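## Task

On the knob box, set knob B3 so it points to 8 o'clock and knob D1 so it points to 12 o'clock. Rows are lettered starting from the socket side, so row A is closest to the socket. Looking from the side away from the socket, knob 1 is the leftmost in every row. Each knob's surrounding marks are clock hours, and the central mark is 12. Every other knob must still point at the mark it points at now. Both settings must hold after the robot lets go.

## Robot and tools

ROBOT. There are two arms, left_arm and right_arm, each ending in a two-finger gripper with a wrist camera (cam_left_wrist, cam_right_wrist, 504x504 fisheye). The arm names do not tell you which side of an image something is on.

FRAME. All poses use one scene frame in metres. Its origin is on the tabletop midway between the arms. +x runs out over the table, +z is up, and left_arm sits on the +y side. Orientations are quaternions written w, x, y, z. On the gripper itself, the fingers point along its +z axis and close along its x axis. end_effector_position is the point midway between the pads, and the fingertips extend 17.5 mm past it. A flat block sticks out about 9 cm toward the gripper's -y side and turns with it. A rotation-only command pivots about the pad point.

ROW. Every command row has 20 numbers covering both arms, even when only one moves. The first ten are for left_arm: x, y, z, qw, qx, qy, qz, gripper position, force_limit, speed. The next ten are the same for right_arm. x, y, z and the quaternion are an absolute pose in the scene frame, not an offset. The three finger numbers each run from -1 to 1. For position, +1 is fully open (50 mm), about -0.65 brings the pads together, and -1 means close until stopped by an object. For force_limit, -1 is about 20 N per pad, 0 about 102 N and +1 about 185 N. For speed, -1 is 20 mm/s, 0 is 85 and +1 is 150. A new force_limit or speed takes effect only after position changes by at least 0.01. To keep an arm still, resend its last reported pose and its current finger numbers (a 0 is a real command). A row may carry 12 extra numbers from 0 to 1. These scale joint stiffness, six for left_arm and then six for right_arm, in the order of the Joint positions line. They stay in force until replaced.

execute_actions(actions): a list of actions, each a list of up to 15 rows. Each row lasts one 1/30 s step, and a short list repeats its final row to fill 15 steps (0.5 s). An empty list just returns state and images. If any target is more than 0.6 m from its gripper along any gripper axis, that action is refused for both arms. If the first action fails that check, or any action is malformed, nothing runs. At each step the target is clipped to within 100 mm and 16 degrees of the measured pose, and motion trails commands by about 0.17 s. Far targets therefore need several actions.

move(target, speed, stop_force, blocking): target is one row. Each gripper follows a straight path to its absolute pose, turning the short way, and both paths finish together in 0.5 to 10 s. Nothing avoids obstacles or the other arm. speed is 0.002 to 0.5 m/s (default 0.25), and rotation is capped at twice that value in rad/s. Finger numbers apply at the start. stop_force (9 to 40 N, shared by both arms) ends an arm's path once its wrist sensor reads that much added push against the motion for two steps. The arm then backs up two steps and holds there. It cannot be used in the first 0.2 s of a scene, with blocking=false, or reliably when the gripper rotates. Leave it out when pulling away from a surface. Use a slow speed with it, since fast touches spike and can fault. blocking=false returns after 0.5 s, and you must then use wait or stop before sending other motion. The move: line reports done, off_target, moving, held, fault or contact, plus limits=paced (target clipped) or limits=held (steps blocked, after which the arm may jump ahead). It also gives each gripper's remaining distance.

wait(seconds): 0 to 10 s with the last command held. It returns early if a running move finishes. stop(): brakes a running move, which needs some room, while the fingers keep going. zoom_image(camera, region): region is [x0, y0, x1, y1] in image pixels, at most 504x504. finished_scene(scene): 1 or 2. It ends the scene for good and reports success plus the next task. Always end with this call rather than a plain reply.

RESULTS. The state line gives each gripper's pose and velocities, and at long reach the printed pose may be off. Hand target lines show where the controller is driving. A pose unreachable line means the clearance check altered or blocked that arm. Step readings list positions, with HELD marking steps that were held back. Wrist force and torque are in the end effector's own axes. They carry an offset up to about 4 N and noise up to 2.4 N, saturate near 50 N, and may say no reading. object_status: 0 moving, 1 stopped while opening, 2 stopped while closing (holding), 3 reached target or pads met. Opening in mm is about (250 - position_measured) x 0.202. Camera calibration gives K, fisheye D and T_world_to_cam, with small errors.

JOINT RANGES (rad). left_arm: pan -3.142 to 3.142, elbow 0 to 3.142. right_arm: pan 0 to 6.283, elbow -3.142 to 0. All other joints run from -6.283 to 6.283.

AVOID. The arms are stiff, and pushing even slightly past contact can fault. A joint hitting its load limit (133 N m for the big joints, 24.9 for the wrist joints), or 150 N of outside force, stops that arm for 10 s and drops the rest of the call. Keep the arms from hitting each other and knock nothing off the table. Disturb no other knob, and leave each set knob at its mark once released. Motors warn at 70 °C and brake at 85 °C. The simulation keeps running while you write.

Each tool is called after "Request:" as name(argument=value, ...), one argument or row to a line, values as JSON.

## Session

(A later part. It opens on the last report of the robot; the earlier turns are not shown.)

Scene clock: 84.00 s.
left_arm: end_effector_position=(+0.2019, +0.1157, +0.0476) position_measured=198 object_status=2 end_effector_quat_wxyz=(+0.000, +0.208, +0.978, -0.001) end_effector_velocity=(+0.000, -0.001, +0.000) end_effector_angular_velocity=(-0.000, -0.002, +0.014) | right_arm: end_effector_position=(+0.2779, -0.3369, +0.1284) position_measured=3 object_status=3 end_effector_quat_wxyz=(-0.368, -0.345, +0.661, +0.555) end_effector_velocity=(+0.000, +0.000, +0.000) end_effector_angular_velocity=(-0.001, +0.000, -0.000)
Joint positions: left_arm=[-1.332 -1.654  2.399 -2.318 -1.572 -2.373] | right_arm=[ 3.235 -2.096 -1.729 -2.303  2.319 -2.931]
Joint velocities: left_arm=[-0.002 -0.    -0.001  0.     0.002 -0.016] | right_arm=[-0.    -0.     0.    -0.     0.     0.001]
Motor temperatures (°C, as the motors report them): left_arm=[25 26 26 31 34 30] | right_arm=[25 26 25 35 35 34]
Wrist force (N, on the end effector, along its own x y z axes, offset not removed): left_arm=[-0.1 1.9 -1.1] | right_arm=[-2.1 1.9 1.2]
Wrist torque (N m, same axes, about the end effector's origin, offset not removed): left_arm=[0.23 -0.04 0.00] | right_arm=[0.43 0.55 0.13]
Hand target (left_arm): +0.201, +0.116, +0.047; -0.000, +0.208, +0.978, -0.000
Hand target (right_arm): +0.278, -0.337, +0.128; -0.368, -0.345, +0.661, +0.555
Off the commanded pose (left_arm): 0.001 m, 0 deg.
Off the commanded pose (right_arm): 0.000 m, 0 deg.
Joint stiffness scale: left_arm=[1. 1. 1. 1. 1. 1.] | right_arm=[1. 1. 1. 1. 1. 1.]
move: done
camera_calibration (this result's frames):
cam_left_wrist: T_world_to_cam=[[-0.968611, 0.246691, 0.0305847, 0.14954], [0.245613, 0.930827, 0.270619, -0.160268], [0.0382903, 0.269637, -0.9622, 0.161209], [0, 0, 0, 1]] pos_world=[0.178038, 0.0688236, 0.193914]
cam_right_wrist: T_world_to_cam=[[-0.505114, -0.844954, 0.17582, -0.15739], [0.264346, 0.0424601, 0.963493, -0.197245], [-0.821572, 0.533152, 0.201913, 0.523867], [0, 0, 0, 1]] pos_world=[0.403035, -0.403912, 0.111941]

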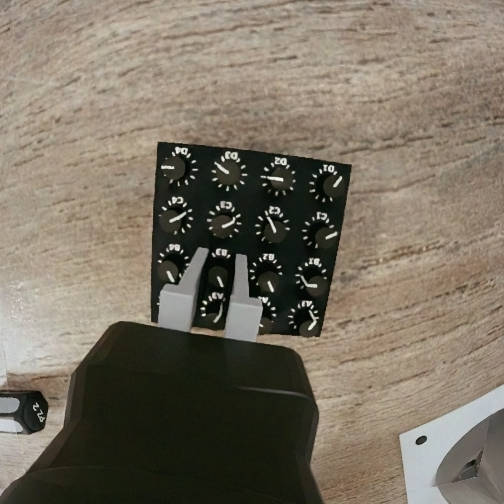

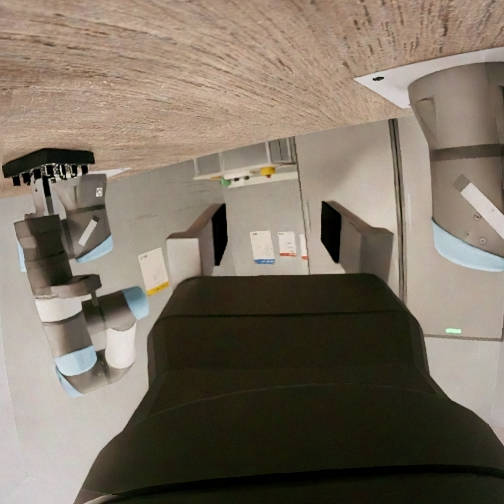

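Request:
move(
  target=[0.2008,0.1164,0.047,0,-0.5664,0.8241,0,-1,-0.9,-0.8,0.2779,-0.3369,0.1284,-0.368,-0.345,0.661,0.555,1,0,0],
  speed=0.35,
)

Request:
zoom_image(
  camera="cam_left_wrist",
  region=[130,150,370,350],
)

Scene clock: 89.37 s.
left_arm: end_effector_position=(+0.2014, +0.1171, +0.0474) position_measured=198 object_status=2 end_effector_quat_wxyz=(-0.001, -0.567, +0.824, -0.001) end_effector_velocity=(+0.000, -0.000, +0.000) end_effector_angular_velocity=(-0.000, -0.002, +0.012) | right_arm: end_effector_position=(+0.2779, -0.3369, +0.1284) position_measured=3 object_status=3 end_effector_quat_wxyz=(-0.368, -0.345, +0.661, +0.555) end_effector_velocity=(+0.000, +0.000, -0.000) end_effector_angular_velocity=(+0.000, -0.000, +0.000)
Joint positions: left_arm=[-1.437 -1.684  2.426 -2.314 -1.572 -4.101] | right_arm=[ 3.235 -2.096 -1.729 -2.303  2.319 -2.931]
Joint velocities: left_arm=[-0.001  0.    -0.001 -0.     0.002 -0.013] | right_arm=[ 0.001 -0.     0.001  0.     0.001 -0.   ]
Motor temperatures (°C, as the motors report them): left_arm=[25 26 26 31 34 30] | right_arm=[25 26 25 35 35 34]
Wrist force (N, on the end effector, along its own x y z axes, offset not removed): left_arm=[1.2 0.3 -3.7] | right_arm=[-1.7 1.9 2.3]
Wrist torque (N m, same axes, about the end effector's origin, offset not removed): left_arm=[0.25 0.00 0.12] | right_arm=[0.33 0.42 0.10]
Hand target (left_arm): +0.201, +0.116, +0.047; -0.000, -0.566, +0.824, +0.000
Hand target (right_arm): +0.278, -0.337, +0.128; -0.368, -0.345, +0.661, +0.555
Off the commanded pose (left_arm): 0.001 m, 0 deg.
Off the commanded pose (right_arm): 0.000 m, 0 deg.
Joint stiffness scale: left_arm=[1. 1. 1. 1. 1. 1.] | right_arm=[1. 1. 1. 1. 1. 1.]
move: done
camera_calibration (this result's frames):
cam_left_wrist: T_world_to_cam=[[-0.195571, -0.98014, 0.0328145, 0.136535], [-0.941769, 0.197037, 0.272485, 0.163609], [-0.273539, 0.0223864, -0.9616, 0.252325], [0, 0, 0, 1]] pos_world=[0.249805, 0.0959379, 0.193574]
cam_right_wrist: T_world_to_cam=[[-0.505114, -0.844954, 0.17582, -0.15739], [0.264346, 0.04246, 0.963493, -0.197245], [-0.821572, 0.533151, 0.201913, 0.523866], [0, 0, 0, 1]] pos_world=[0.403035, -0.403912, 0.111941]

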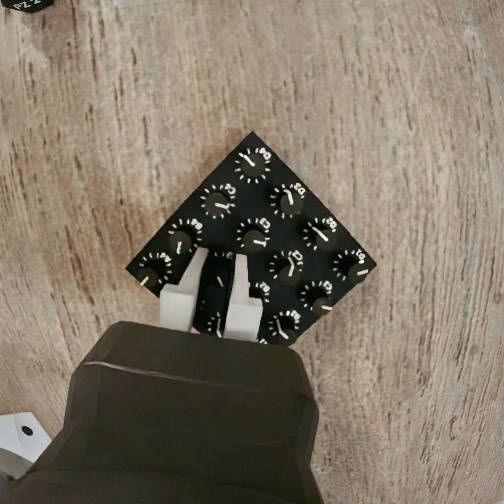

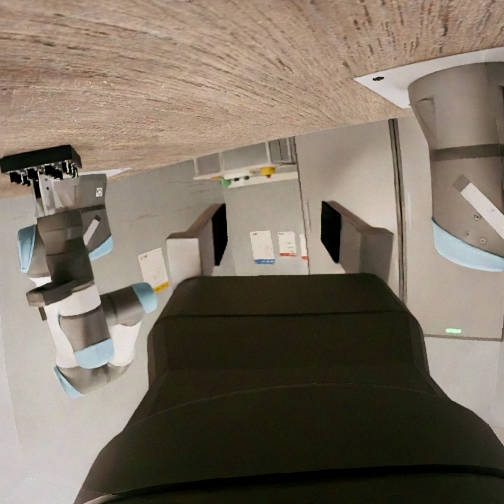

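Region (130, 150, 370, 350) of cam_left_wrist's 504x504 image, scaled by 2.100, with more detail than that image has.

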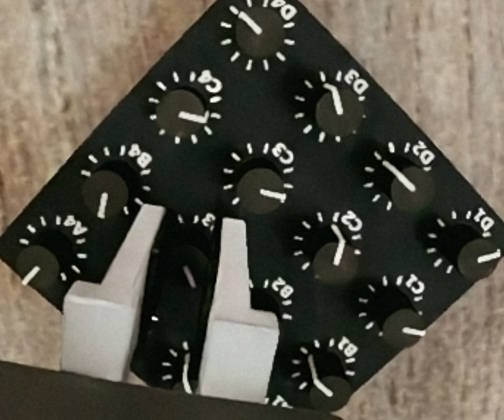

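Request:
move(
  target=[0.2014,0.1171,0.0445,0,-0.5664,0.8241,0,-1,-0.9,-0.8,0.2779,-0.3369,0.1284,-0.368,-0.345,0.661,0.555,1,0,0],
  speed=0.01,
)

Scene clock: 95.47 s.
left_arm: end_effector_position=(+0.2016, +0.1164, +0.0469) position_measured=198 object_status=2 end_effector_quat_wxyz=(-0.001, -0.567, +0.824, -0.002) end_effector_velocity=(-0.000, +0.001, -0.001) end_effector_angular_velocity=(-0.000, +0.000, -0.001) | right_arm: end_effector_position=(+0.2779, -0.3369, +0.1284) position_measured=3 object_status=3 end_effector_quat_wxyz=(-0.368, -0.345, +0.661, +0.555) end_effector_velocity=(+0.000, -0.000, -0.000) end_effector_angular_velocity=(-0.001, +0.001, +0.000)
Joint positions: left_arm=[-1.437 -1.682  2.427 -2.319 -1.571 -4.102] | right_arm=[ 3.235 -2.096 -1.729 -2.303  2.319 -2.931]
Joint velocities: left_arm=[ 0.     0.     0.003 -0.003 -0.001  0.001] | right_arm=[ 0.    -0.001  0.    -0.    -0.     0.001]
Motor temperatures (°C, as the motors report them): left_arm=[25 26 26 31 34 30] | right_arm=[25 26 25 35 35 34]
Wrist force (N, on the end effector, along its own x y z axes, offset not removed): left_arm=[-9.2 7.4 -18.6] | right_arm=[-2.1 1.0 1.5]
Wrist torque (N m, same axes, about the end effector's origin, offset not removed): left_arm=[-0.19 -0.25 -0.01] | right_arm=[0.16 0.53 0.06]
Hand target (left_arm): +0.201, +0.117, +0.045; +0.000, -0.566, +0.824, +0.000
Hand target (right_arm): +0.278, -0.337, +0.128; -0.368, -0.345, +0.661, +0.555
Off the commanded pose (left_arm): 0.002 m, 0 deg.
Off the commanded pose (right_arm): 0.000 m, 0 deg.
Joint stiffness scale: left_arm=[1. 1. 1. 1. 1. 1.] | right_arm=[1. 1. 1. 1. 1. 1.]
move: done
camera_calibration (this result's frames):
cam_left_wrist: T_world_to_cam=[[-0.194581, -0.980288, 0.0342486, 0.13568], [-0.942154, 0.196498, 0.271542, 0.164259], [-0.272919, 0.0205694, -0.961817, 0.252013], [0, 0, 0, 1]] pos_world=[0.249937, 0.0955448, 0.193141]
cam_right_wrist: T_world_to_cam=[[-0.505114, -0.844954, 0.17582, -0.15739], [0.264346, 0.0424597, 0.963493, -0.197245], [-0.821572, 0.533151, 0.201913, 0.523866], [0, 0, 0, 1]] pos_world=[0.403035, -0.403912, 0.111941]

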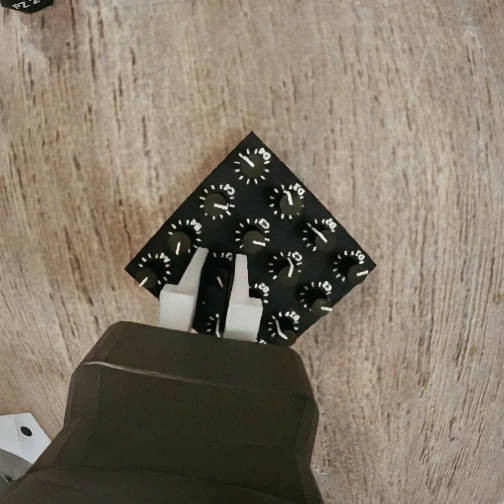

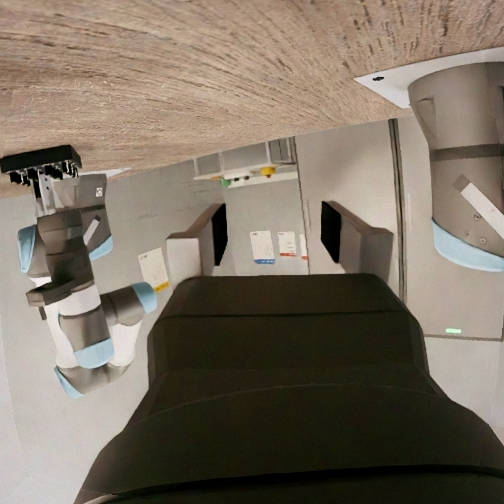

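Request:
move(
  target=[0.2014,0.1168,0.045,0,-0.8788,0.4772,0,-1,-0.9,-0.8,0.2779,-0.3369,0.1284,-0.368,-0.345,0.661,0.555,1,0,0],
  speed=0.3,
)

Request:
zoom_image(
  camera="cam_left_wrist",
  region=[130,150,370,350],
)

Scene clock: 101.53 s.
left_arm: end_effector_position=(+0.2015, +0.1174, +0.0467) position_measured=198 object_status=2 end_effector_quat_wxyz=(+0.001, +0.879, -0.477, +0.001) end_effector_velocity=(-0.000, -0.000, +0.000) end_effector_angular_velocity=(-0.001, -0.000, +0.014) | right_arm: end_effector_position=(+0.2779, -0.3369, +0.1284) position_measured=3 object_status=3 end_effector_quat_wxyz=(-0.368, -0.345, +0.661, +0.555) end_effector_velocity=(-0.000, +0.000, -0.000) end_effector_angular_velocity=(+0.000, +0.000, +0.000)
Joint positions: left_arm=[-1.445 -1.629  2.381 -2.325 -1.572 -5.05 ] | right_arm=[ 3.235 -2.096 -1.729 -2.303  2.319 -2.931]
Joint velocities: left_arm=[-0.     0.    -0.    -0.001  0.    -0.014] | right_arm=[ 0.     0.    -0.    -0.     0.    -0.001]
Motor temperatures (°C, as the motors report them): left_arm=[25 26 26 31 34 30] | right_arm=[25 26 25 35 35 34]
Wrist force (N, on the end effector, along its own x y z axes, offset not removed): left_arm=[-7.7 0.6 -18.9] | right_arm=[-2.3 0.8 2.4]
Wrist torque (N m, same axes, about the end effector's origin, offset not removed): left_arm=[0.45 -0.35 -0.03] | right_arm=[0.22 0.59 0.11]
Hand target (left_arm): +0.201, +0.117, +0.045; +0.000, +0.879, -0.477, -0.000
Hand target (right_arm): +0.278, -0.337, +0.128; -0.368, -0.345, +0.661, +0.555
Off the commanded pose (left_arm): 0.002 m, 0 deg.
Off the commanded pose (right_arm): 0.000 m, 0 deg.
Joint stiffness scale: left_arm=[1. 1. 1. 1. 1. 1.] | right_arm=[1. 1. 1. 1. 1. 1.]
move: done
camera_calibration (this result's frames):
cam_left_wrist: T_world_to_cam=[[0.67707, -0.735169, 0.033209, -0.0677281], [-0.713435, -0.644647, 0.274664, 0.216503], [-0.180517, -0.20966, -0.960966, 0.260169], [0, 0, 0, 1]] pos_world=[0.247282, 0.144323, 0.192798]
cam_right_wrist: T_world_to_cam=[[-0.505114, -0.844954, 0.17582, -0.15739], [0.264345, 0.0424594, 0.963493, -0.197245], [-0.821572, 0.533151, 0.201913, 0.523866], [0, 0, 0, 1]] pos_world=[0.403035, -0.403912, 0.111941]

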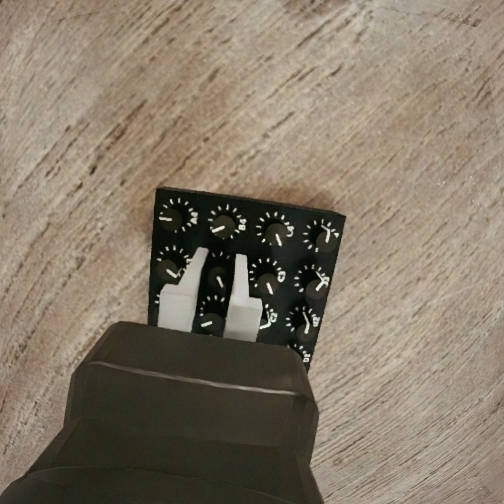

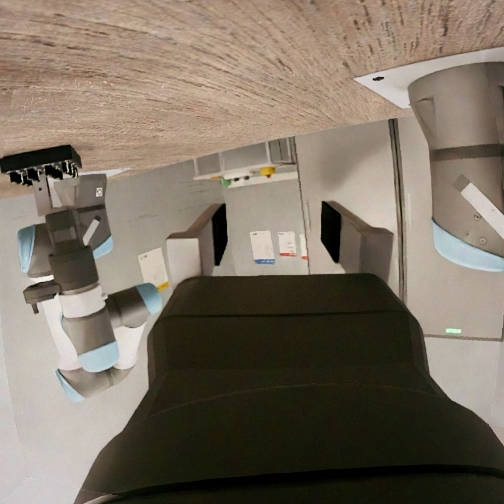

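Region (130, 150, 370, 350) of cam_left_wrist's 504x504 image, scaled by 2.100, with more detail than that image has.

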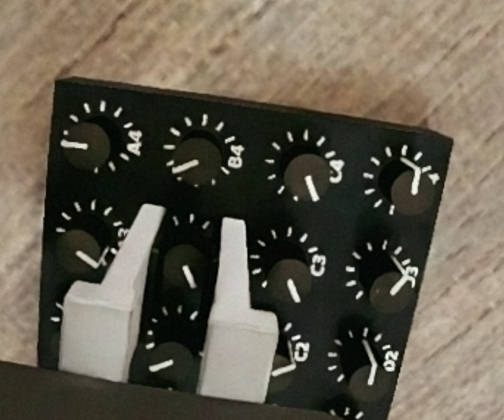

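Request:
execute_actions(
  actions=[
    [[0.2015,0.1174,0.047,0,-0.8788,0.4772,0,-1,-0.9,-0.8,0.2779,-0.3369,0.1284,-0.368,-0.345,0.661,0.555,1,0,0],[0.2015,0.1174,0.047,0,-0.8788,0.4772,0,-1,-0.9,-0.8,0.2779,-0.3369,0.1284,-0.368,-0.345,0.661,0.555,1,0,0],[0.2015,0.1174,0.047,0,-0.8788,0.4772,0,-1,-0.9,-0.8,0.2779,-0.3369,0.1284,-0.368,-0.345,0.661,0.555,1,0,0],[0.2015,0.1174,0.047,0,-0.8788,0.4772,0,0,-0.9,0,0.2779,-0.3369,0.1284,-0.368,-0.345,0.661,0.555,1,0,0]],
  ],
)

Request:
move(
  target=[0.2015,0.1174,0.066,0,-0.8788,0.4772,0,0,-0.9,0,0.2779,-0.3369,0.1284,-0.368,-0.345,0.661,0.555,1,0,0],
  speed=0.08,
)

Request:
move(
  target=[0.1858,0.0433,0.064,0,-0.8788,0.4772,0,0,-0.9,0,0.2779,-0.3369,0.1284,-0.368,-0.345,0.661,0.555,1,0,0],
  speed=0.15,
)

Request:
zoom_image(
  camera="cam_left_wrist",
  region=[150,190,300,340],
)

Request:
zoom_image(
  camera="cam_left_wrist",
  region=[60,80,280,300],
)

Scene clock: 110.63 s.
left_arm: end_effector_position=(+0.2013, +0.1182, +0.0466) position_measured=152 object_status=3 end_effector_quat_wxyz=(+0.000, +0.879, -0.477, -0.000) end_effector_velocity=(+0.000, -0.000, +0.000) end_effector_angular_velocity=(-0.000, -0.000, +0.000) | right_arm: end_effector_position=(+0.2779, -0.3369, +0.1284) position_measured=3 object_status=3 end_effector_quat_wxyz=(-0.368, -0.345, +0.661, +0.555) end_effector_velocity=(-0.000, -0.000, +0.000) end_effector_angular_velocity=(+0.000, -0.000, -0.000)
Joint positions: left_arm=[-1.445 -1.629  2.38  -2.321 -1.571 -5.051] | right_arm=[ 3.235 -2.096 -1.729 -2.303  2.319 -2.931]
Joint velocities: left_arm=[ 0.    -0.    -0.001  0.001  0.     0.   ] | right_arm=[-0.     0.001 -0.     0.    -0.    -0.   ]
Motor temperatures (°C, as the motors report them): left_arm=[25 26 26 31 34 30] | right_arm=[25 26 25 35 35 34]
Wrist force (N, on the end effector, along its own x y z axes, offset not removed): left_arm=[-0.1 0.6 -2.7] | right_arm=[-1.6 1.4 2.6]
Wrist torque (N m, same axes, about the end effector's origin, offset not removed): left_arm=[0.19 -0.06 0.03] | right_arm=[0.27 0.48 0.06]
Hand target (left_arm): +0.201, +0.117, +0.047; +0.000, +0.879, -0.477, +0.000
Hand target (right_arm): +0.278, -0.337, +0.128; -0.368, -0.345, +0.661, +0.555
Off the commanded pose (left_arm): 0.001 m, 0 deg.
Off the commanded pose (right_arm): 0.000 m, 0 deg.
Joint stiffness scale: left_arm=[1. 1. 1. 1. 1. 1.] | right_arm=[1. 1. 1. 1. 1. 1.]
Step readings (end_effector_position):
0: left_arm (+0.2015, +0.1174, +0.0467) | right_arm (+0.2779, -0.3369, +0.1284)
1: left_arm (+0.2015, +0.1174, +0.0467) | right_arm (+0.2779, -0.3369, +0.1284)
2: left_arm (+0.2014, +0.1174, +0.0467) | right_arm (+0.2779, -0.3369, +0.1284)
4: left_arm (+0.2014, +0.1175, +0.0469) | right_arm (+0.2779, -0.3369, +0.1284)
8: left_arm (+0.2013, +0.1179, +0.0466) | right_arm (+0.2779, -0.3369, +0.1284)
15: end_effector_position above
camera_calibration (this result's frames):
cam_left_wrist: T_world_to_cam=[[0.678087, -0.734366, 0.0300781, -0.0671655], [-0.712366, -0.646598, 0.272848, 0.217051], [-0.180922, -0.206441, -0.961587, 0.259897], [0, 0, 0, 1]] pos_world=[0.247185, 0.144674, 0.192712]
cam_right_wrist: T_world_to_cam=[[-0.505114, -0.844954, 0.175819, -0.15739], [0.264345, 0.0424592, 0.963493, -0.197245], [-0.821572, 0.533151, 0.201913, 0.523866], [0, 0, 0, 1]] pos_world=[0.403035, -0.403912, 0.111941]

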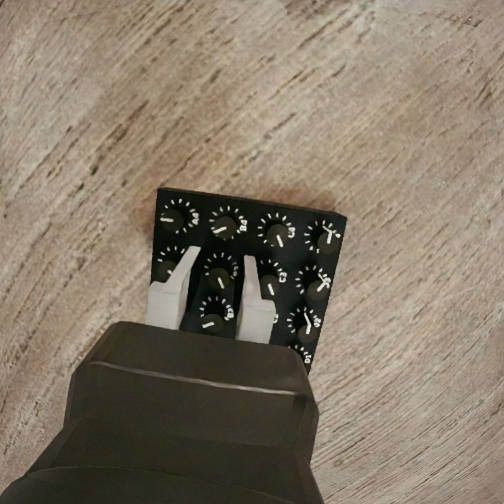

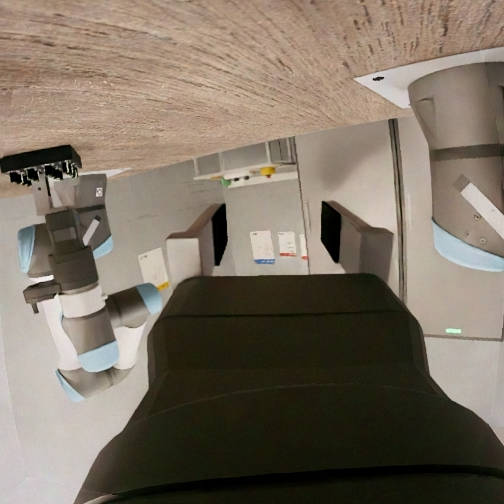

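Scene clock: 111.47 s.
left_arm: end_effector_position=(+0.2012, +0.1185, +0.0647) position_measured=152 object_status=3 end_effector_quat_wxyz=(-0.001, +0.879, -0.477, -0.001) end_effector_velocity=(-0.000, +0.004, -0.001) end_effector_angular_velocity=(+0.012, +0.002, +0.001) | right_arm: end_effector_position=(+0.2779, -0.3369, +0.1284) position_measured=3 object_status=3 end_effector_quat_wxyz=(-0.368, -0.345, +0.661, +0.555) end_effector_velocity=(+0.000, +0.000, -0.000) end_effector_angular_velocity=(+0.001, -0.001, +0.001)
Joint positions: left_arm=[-1.445 -1.67   2.354 -2.253 -1.571 -5.051] | right_arm=[ 3.235 -2.096 -1.729 -2.303  2.319 -2.931]
Joint velocities: left_arm=[ 0.001 -0.     0.     0.012  0.001 -0.   ] | right_arm=[ 0.    -0.     0.     0.    -0.001 -0.001]
Motor temperatures (°C, as the motors report them): left_arm=[25 26 26 31 34 30] | right_arm=[25 26 25 35 35 34]
Wrist force (N, on the end effector, along its own x y z axes, offset not removed): left_arm=[1.5 3.2 -1.2] | right_arm=[-1.9 1.4 2.0]
Wrist torque (N m, same axes, about the end effector's origin, offset not removed): left_arm=[0.65 -0.34 -0.09] | right_arm=[0.24 0.47 0.09]
Hand target (left_arm): +0.201, +0.117, +0.066; +0.000, +0.879, -0.477, +0.000
Hand target (right_arm): +0.278, -0.337, +0.128; -0.368, -0.345, +0.661, +0.555
Off the commanded pose (left_arm): 0.002 m, 0 deg.
Off the commanded pose (right_arm): 0.000 m, 0 deg.
Joint stiffness scale: left_arm=[1. 1. 1. 1. 1. 1.] | right_arm=[1. 1. 1. 1. 1. 1.]
move: done
camera_calibration (this result's frames):
cam_left_wrist: T_world_to_cam=[[0.678097, -0.734408, 0.0287797, -0.0673246], [-0.712271, -0.646992, 0.272162, 0.212334], [-0.181258, -0.205051, -0.961821, 0.277307], [0, 0, 0, 1]] pos_world=[0.247156, 0.144796, 0.210868]
cam_right_wrist: T_world_to_cam=[[-0.505115, -0.844954, 0.17582, -0.15739], [0.264346, 0.0424592, 0.963493, -0.197245], [-0.821572, 0.533151, 0.201913, 0.523866], [0, 0, 0, 1]] pos_world=[0.403035, -0.403912, 0.111941]

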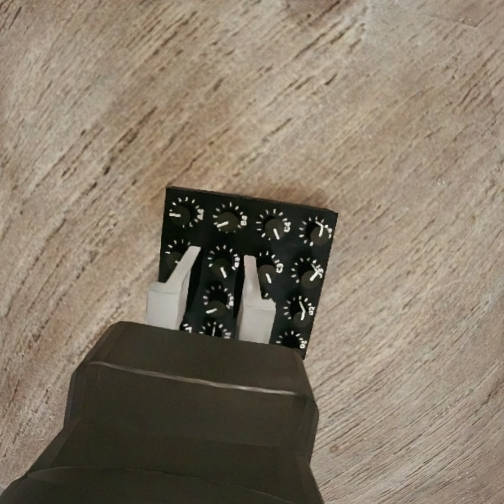

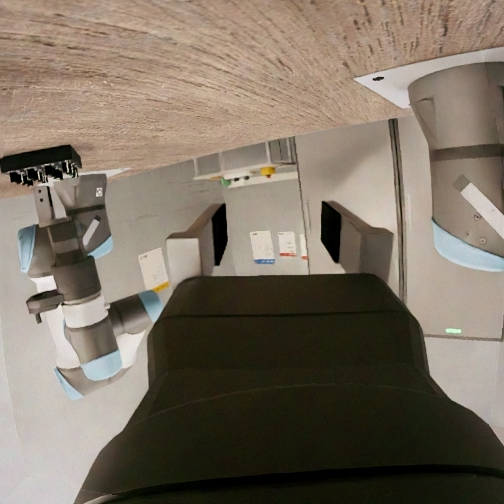

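Scene clock: 112.47 s.
left_arm: end_effector_position=(+0.1862, +0.0452, +0.0634) position_measured=152 object_status=3 end_effector_quat_wxyz=(-0.001, +0.879, -0.477, -0.001) end_effector_velocity=(+0.000, -0.001, +0.001) end_effector_angular_velocity=(-0.002, +0.000, +0.004) | right_arm: end_effector_position=(+0.2779, -0.3369, +0.1284) position_measured=3 object_status=3 end_effector_quat_wxyz=(-0.368, -0.345, +0.661, +0.555) end_effector_velocity=(-0.000, -0.000, -0.000) end_effector_angular_velocity=(+0.001, +0.000, +0.000)
Joint positions: left_arm=[-1.52  -1.525  2.219 -2.263 -1.571 -5.127] | right_arm=[ 3.235 -2.096 -1.729 -2.303  2.319 -2.931]
Joint velocities: left_arm=[ 0.     0.001 -0.002  0.    -0.    -0.004] | right_arm=[-0.     0.    -0.001 -0.    -0.    -0.001]
Motor temperatures (°C, as the motors report them): left_arm=[25 26 26 31 34 30] | right_arm=[25 26 25 35 35 34]
Wrist force (N, on the end effector, along its own x y z axes, offset not removed): left_arm=[-1.2 2.4 -2.8] | right_arm=[-1.8 1.8 1.2]
Wrist torque (N m, same axes, about the end effector's origin, offset not removed): left_arm=[0.52 0.02 0.07] | right_arm=[0.29 0.44 0.10]
Hand target (left_arm): +0.186, +0.043, +0.064; +0.000, +0.879, -0.477, -0.000
Hand target (right_arm): +0.278, -0.337, +0.128; -0.368, -0.345, +0.661, +0.555
Off the commanded pose (left_arm): 0.002 m, 0 deg.
Off the commanded pose (right_arm): 0.000 m, 0 deg.
Joint stiffness scale: left_arm=[1. 1. 1. 1. 1. 1.] | right_arm=[1. 1. 1. 1. 1. 1.]
move: done
camera_calibration (this result's frames):
cam_left_wrist: T_world_to_cam=[[0.67812, -0.734391, 0.0286771, -0.110891], [-0.712278, -0.647082, 0.271928, 0.154567], [-0.181145, -0.204826, -0.96189, 0.258315], [0, 0, 0, 1]] pos_world=[0.232085, 0.0714894, 0.209619]
cam_right_wrist: T_world_to_cam=[[-0.505114, -0.844954, 0.175819, -0.15739], [0.264345, 0.0424591, 0.963493, -0.197245], [-0.821572, 0.533151, 0.201913, 0.523866], [0, 0, 0, 1]] pos_world=[0.403035, -0.403912, 0.111941]

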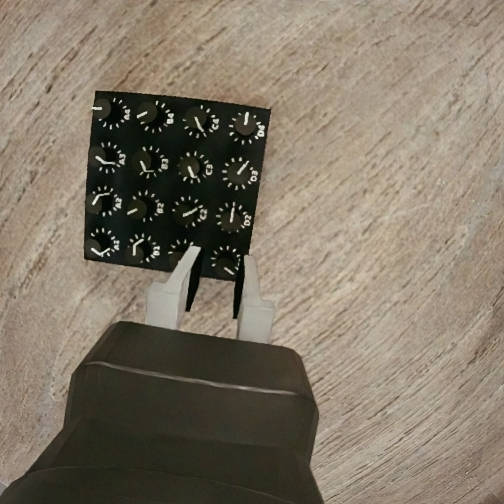

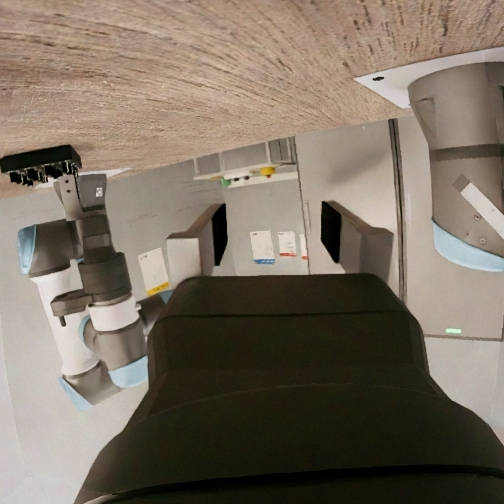

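Region (150, 190, 300, 340) of cam_left_wrist's 504x504 image, scaled by 3.360, with more detail than that image has.

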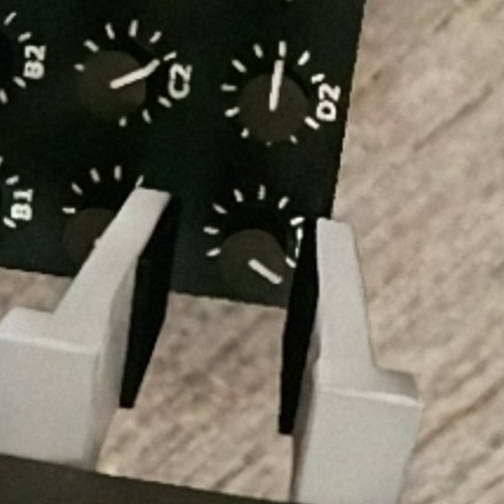

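Region (60, 80, 280, 300) of cam_left_wrist's 504x504 image, scaled by 2.291, with more detail than that image has.

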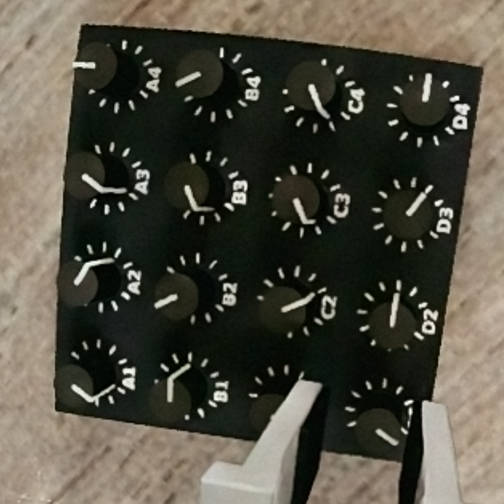

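Request:
move(
  target=[0.1868,0.0430,0.047,0,-0.8788,0.4772,0,0,-0.9,0,0.2779,-0.3369,0.1284,-0.368,-0.345,0.661,0.555,1,0,0],
  speed=0.04,
)

Request:
zoom_image(
  camera="cam_left_wrist",
  region=[150,190,300,340],
)

Scene clock: 116.10 s.
left_arm: end_effector_position=(+0.1867, +0.0418, +0.0483) position_measured=152 object_status=3 end_effector_quat_wxyz=(+0.001, +0.879, -0.477, +0.000) end_effector_velocity=(+0.000, -0.003, +0.001) end_effector_angular_velocity=(-0.011, -0.001, -0.000) | right_arm: end_effector_position=(+0.2779, -0.3369, +0.1284) position_measured=3 object_status=3 end_effector_quat_wxyz=(-0.368, -0.345, +0.661, +0.555) end_effector_velocity=(-0.000, +0.000, +0.000) end_effector_angular_velocity=(+0.001, -0.001, +0.000)
Joint positions: left_arm=[-1.52  -1.49   2.233 -2.316 -1.571 -5.126] | right_arm=[ 3.235 -2.096 -1.729 -2.303  2.319 -2.931]
Joint velocities: left_arm=[-0.    -0.    -0.    -0.011 -0.001  0.   ] | right_arm=[ 0.001  0.001 -0.     0.     0.    -0.001]
Motor temperatures (°C, as the motors report them): left_arm=[25 26 26 31 34 30] | right_arm=[25 26 25 35 35 34]
Wrist force (N, on the end effector, along its own x y z axes, offset not removed): left_arm=[0.5 0.7 -3.7] | right_arm=[-1.0 0.6 2.2]
Wrist torque (N m, same axes, about the end effector's origin, offset not removed): left_arm=[0.10 -0.15 0.05] | right_arm=[0.15 0.34 0.06]
Hand target (left_arm): +0.187, +0.043, +0.047; -0.000, +0.879, -0.477, -0.000
Hand target (right_arm): +0.278, -0.337, +0.128; -0.368, -0.345, +0.661, +0.555
Off the commanded pose (left_arm): 0.002 m, 0 deg.
Off the commanded pose (right_arm): 0.000 m, 0 deg.
Joint stiffness scale: left_arm=[1. 1. 1. 1. 1. 1.] | right_arm=[1. 1. 1. 1. 1. 1.]
move: done
camera_calibration (this result's frames):
cam_left_wrist: T_world_to_cam=[[0.677956, -0.734397, 0.0321861, -0.113467], [-0.71259, -0.645811, 0.274126, 0.156781], [-0.180531, -0.208781, -0.961155, 0.243187], [0, 0, 0, 1]] pos_world=[0.232549, 0.0686941, 0.194415]
cam_right_wrist: T_world_to_cam=[[-0.505114, -0.844954, 0.175819, -0.15739], [0.264345, 0.0424591, 0.963493, -0.197245], [-0.821572, 0.533151, 0.201913, 0.523866], [0, 0, 0, 1]] pos_world=[0.403035, -0.403912, 0.111941]

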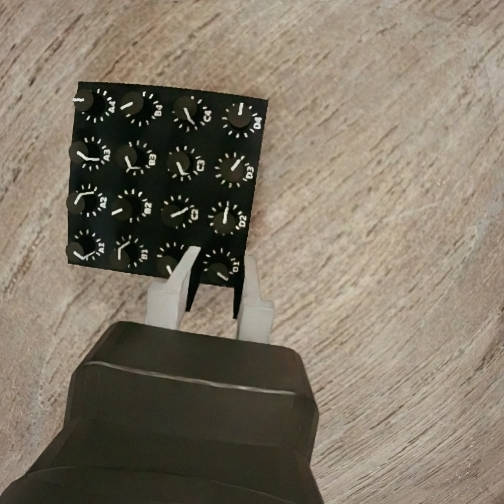

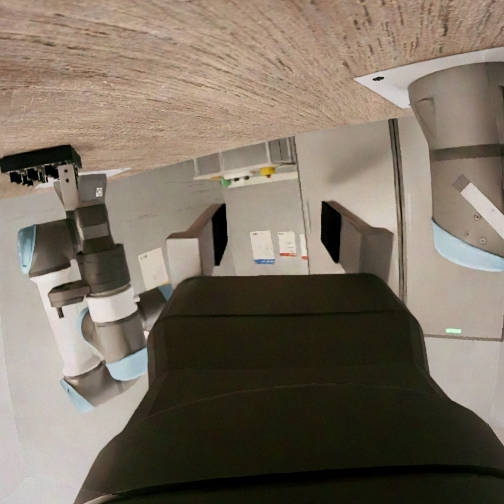

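Region (150, 190, 300, 340) of cam_left_wrist's 504x504 image, scaled by 3.360, with more detail than that image has.

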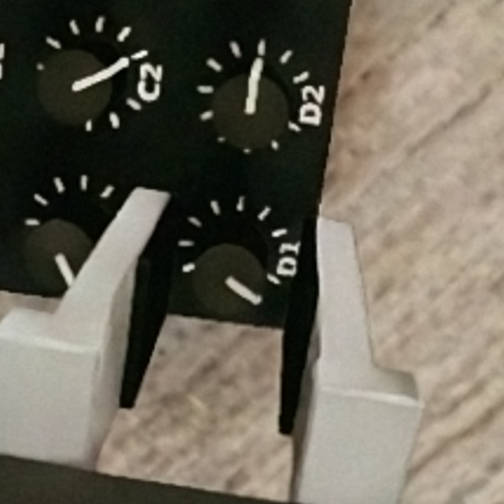

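Request:
execute_actions(
  actions=[
    [[0.189,0.0440,0.047,0,-0.8788,0.4772,0,0,-0.9,0,0.2779,-0.3369,0.1284,-0.368,-0.345,0.661,0.555,1,0,0],[0.189,0.0440,0.047,0,-0.8788,0.4772,0,0,-0.9,0,0.2779,-0.3369,0.1284,-0.368,-0.345,0.661,0.555,1,0,0],[0.189,0.0440,0.047,0,-0.8788,0.4772,0,0,-0.9,0,0.2779,-0.3369,0.1284,-0.368,-0.345,0.661,0.555,1,0,0],[0.189,0.0440,0.047,0,-0.8788,0.4772,0,-1,-0.9,-0.8,0.2779,-0.3369,0.1284,-0.368,-0.345,0.661,0.555,1,0,0]],
    [[0.189,0.0440,0.047,0,-0.8788,0.4772,0,-1,-0.9,-0.8,0.2779,-0.3369,0.1284,-0.368,-0.345,0.661,0.555,1,0,0],[0.189,0.0440,0.047,0,-0.8788,0.4772,0,-1,-0.9,-0.8,0.2779,-0.3369,0.1284,-0.368,-0.345,0.661,0.555,1,0,0],[0.189,0.0440,0.047,0,-0.8788,0.4772,0,-1,-0.9,-0.8,0.2779,-0.3369,0.1284,-0.368,-0.345,0.661,0.555,1,0,0],[0.1885,0.0440,0.0462,0,-0.8788,0.4772,0,-1,-0.9,-0.8,0.2779,-0.3369,0.1284,-0.368,-0.345,0.661,0.555,1,0,0],[0.1885,0.0440,0.0455,0,-0.8788,0.4772,0,-1,-0.9,-0.8,0.2779,-0.3369,0.1284,-0.368,-0.345,0.661,0.555,1,0,0]],
  ],
)

Scene clock: 124.53 s.
left_arm: end_effector_position=(+0.1880, +0.0420, +0.0480) position_measured=198 object_status=2 end_effector_quat_wxyz=(+0.002, +0.878, -0.478, +0.001) end_effector_velocity=(+0.000, -0.002, +0.001) end_effector_angular_velocity=(-0.004, -0.000, -0.000) | right_arm: end_effector_position=(+0.2779, -0.3369, +0.1284) position_measured=3 object_status=3 end_effector_quat_wxyz=(-0.368, -0.345, +0.661, +0.555) end_effector_velocity=(+0.000, +0.000, -0.000) end_effector_angular_velocity=(+0.000, +0.000, +0.001)
Joint positions: left_arm=[-1.517 -1.489  2.234 -2.321 -1.571 -5.121] | right_arm=[ 3.235 -2.096 -1.729 -2.303  2.319 -2.931]
Joint velocities: left_arm=[-0.    -0.    -0.002 -0.002 -0.    -0.   ] | right_arm=[ 0.001 -0.002  0.001  0.     0.    -0.001]
Motor temperatures (°C, as the motors report them): left_arm=[25 26 26 31 34 30] | right_arm=[25 26 25 35 35 34]
Wrist force (N, on the end effector, along its own x y z axes, offset not removed): left_arm=[-4.2 0.9 -9.0] | right_arm=[-1.4 1.6 2.9]
Wrist torque (N m, same axes, about the end effector's origin, offset not removed): left_arm=[0.30 -0.20 0.09] | right_arm=[0.34 0.40 0.16]
Hand target (left_arm): +0.188, +0.044, +0.046; -0.000, +0.879, -0.477, -0.000
Hand target (right_arm): +0.278, -0.337, +0.128; -0.368, -0.345, +0.661, +0.555
Off the commanded pose (left_arm): 0.003 m, 0 deg.
Off the commanded pose (right_arm): 0.000 m, 0 deg.
Joint stiffness scale: left_arm=[1. 1. 1. 1. 1. 1.] | right_arm=[1. 1. 1. 1. 1. 1.]
Step readings (end_effector_position; steps 1 to 15: 1st action; 16 to 30: 2nd action):
0: left_arm (+0.1868, +0.0416, +0.0484) | right_arm (+0.2779, -0.3369, +0.1284)
1: left_arm (+0.1868, +0.0416, +0.0484) | right_arm (+0.2779, -0.3369, +0.1284)
2: left_arm (+0.1868, +0.0415, +0.0484) | right_arm (+0.2779, -0.3369, +0.1284)
4: left_arm (+0.1869, +0.0416, +0.0484) | right_arm (+0.2779, -0.3369, +0.1284)
8: left_arm (+0.1877, +0.0420, +0.0484) | right_arm (+0.2779, -0.3369, +0.1284)
15: left_arm (+0.1879, +0.0422, +0.0483) | right_arm (+0.2779, -0.3369, +0.1284)
16: left_arm (+0.1879, +0.0422, +0.0483) | right_arm (+0.2779, -0.3369, +0.1284)
17: left_arm (+0.1879, +0.0422, +0.0483) | right_arm (+0.2779, -0.3369, +0.1284)
19: left_arm (+0.1879, +0.0422, +0.0483) | right_arm (+0.2779, -0.3369, +0.1284)
23: left_arm (+0.1880, +0.0421, +0.0481) | right_arm (+0.2779, -0.3369, +0.1284)
30: end_effector_position above
camera_calibration (this result's frames):
cam_left_wrist: T_world_to_cam=[[0.676077, -0.736024, 0.0344782, -0.113895], [-0.714356, -0.643268, 0.275503, 0.158011], [-0.180598, -0.210891, -0.960682, 0.243215], [0, 0, 0, 1]] pos_world=[0.233802, 0.0691058, 0.194046]
cam_right_wrist: T_world_to_cam=[[-0.505114, -0.844954, 0.175819, -0.15739], [0.264345, 0.042459, 0.963493, -0.197245], [-0.821572, 0.533151, 0.201913, 0.523866], [0, 0, 0, 1]] pos_world=[0.403035, -0.403912, 0.111941]

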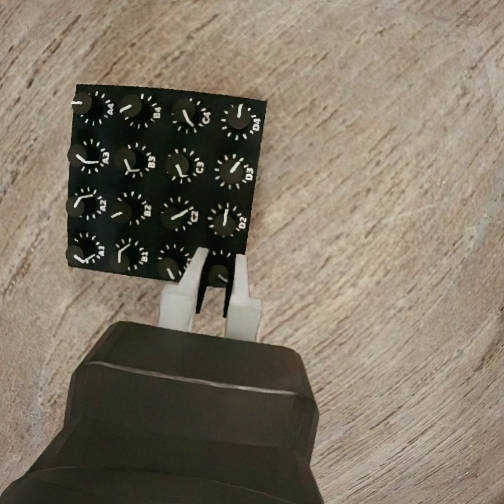

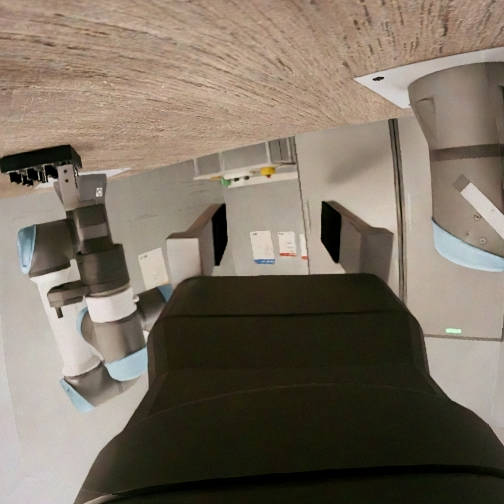

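Request:
move(
  target=[0.188,0.0425,0.0455,0,0.2334,0.9724,0,-1,-0.9,-0.8,0.2779,-0.3369,0.1284,-0.368,-0.345,0.661,0.555,1,0,0],
  speed=0.35,
)

Request:
zoom_image(
  camera="cam_left_wrist",
  region=[150,200,350,360],
)

Scene clock: 132.07 s.
left_arm: end_effector_position=(+0.1876, +0.0409, +0.0479) position_measured=199 object_status=2 end_effector_quat_wxyz=(+0.002, +0.234, +0.972, -0.003) end_effector_velocity=(-0.000, +0.001, -0.000) end_effector_angular_velocity=(+0.001, +0.001, -0.011) | right_arm: end_effector_position=(+0.2779, -0.3369, +0.1284) position_measured=3 object_status=3 end_effector_quat_wxyz=(-0.368, -0.345, +0.661, +0.555) end_effector_velocity=(-0.000, +0.000, +0.000) end_effector_angular_velocity=(+0.000, -0.000, +0.001)
Joint positions: left_arm=[-1.425 -1.523  2.273 -2.328 -1.57  -2.413] | right_arm=[ 3.235 -2.096 -1.729 -2.303  2.319 -2.931]
Joint velocities: left_arm=[ 0.001  0.001  0.     0.    -0.001  0.013] | right_arm=[ 0.001  0.    -0.     0.     0.     0.   ]
Motor temperatures (°C, as the motors report them): left_arm=[25 26 26 31 34 30] | right_arm=[25 26 25 35 35 34]
Wrist force (N, on the end effector, along its own x y z axes, offset not removed): left_arm=[2.5 2.8 -11.4] | right_arm=[-2.8 -0.7 1.5]
Wrist torque (N m, same axes, about the end effector's origin, offset not removed): left_arm=[0.29 -0.40 -0.06] | right_arm=[-0.14 0.64 0.04]
Hand target (left_arm): +0.188, +0.043, +0.046; +0.000, +0.233, +0.972, +0.000
Hand target (right_arm): +0.278, -0.337, +0.128; -0.368, -0.345, +0.661, +0.555
Off the commanded pose (left_arm): 0.003 m, 0 deg.
Off the commanded pose (right_arm): 0.000 m, 0 deg.
Joint stiffness scale: left_arm=[1. 1. 1. 1. 1. 1.] | right_arm=[1. 1. 1. 1. 1. 1.]
move: done
camera_calibration (this result's frames):
cam_left_wrist: T_world_to_cam=[[-0.954164, 0.29812, 0.0263658, 0.149525], [0.294093, 0.917631, 0.267325, -0.0955373], [0.055501, 0.262826, -0.963246, 0.179294], [0, 0, 0, 1]] pos_world=[0.160817, -0.00403152, 0.194301]
cam_right_wrist: T_world_to_cam=[[-0.505114, -0.844954, 0.175819, -0.15739], [0.264345, 0.0424586, 0.963493, -0.197245], [-0.821572, 0.533151, 0.201913, 0.523866], [0, 0, 0, 1]] pos_world=[0.403035, -0.403912, 0.111941]

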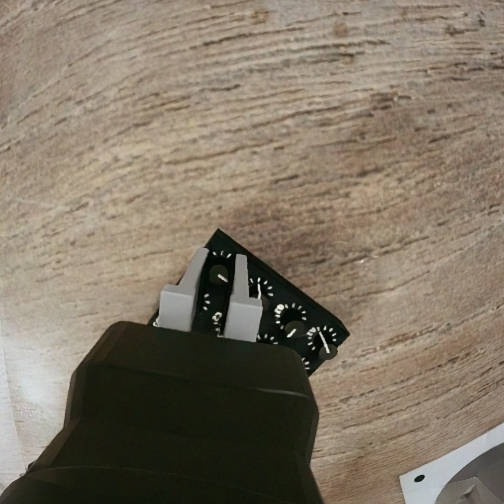

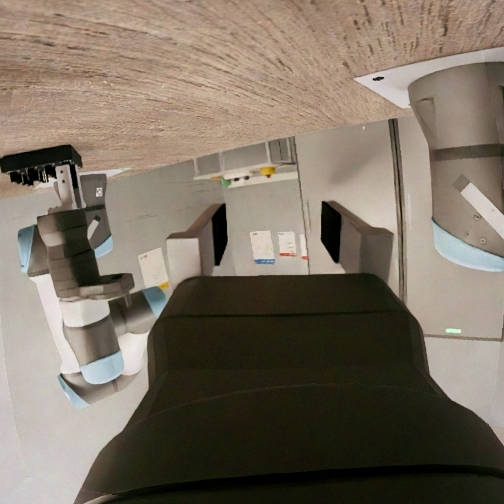

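Region (150, 200, 350, 360) of cam_left_wrist's 504x504 image, scaled by 2.520, with more detail than that image has; it fills the top 403 rows of this view, and the rest is white.

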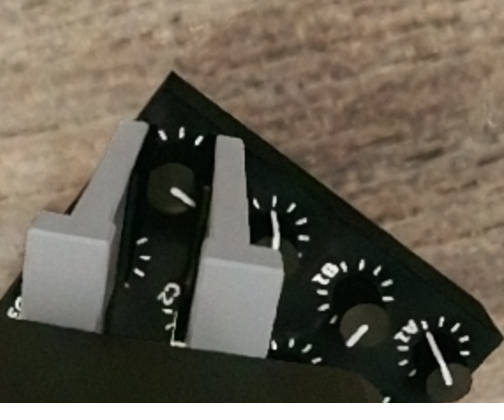

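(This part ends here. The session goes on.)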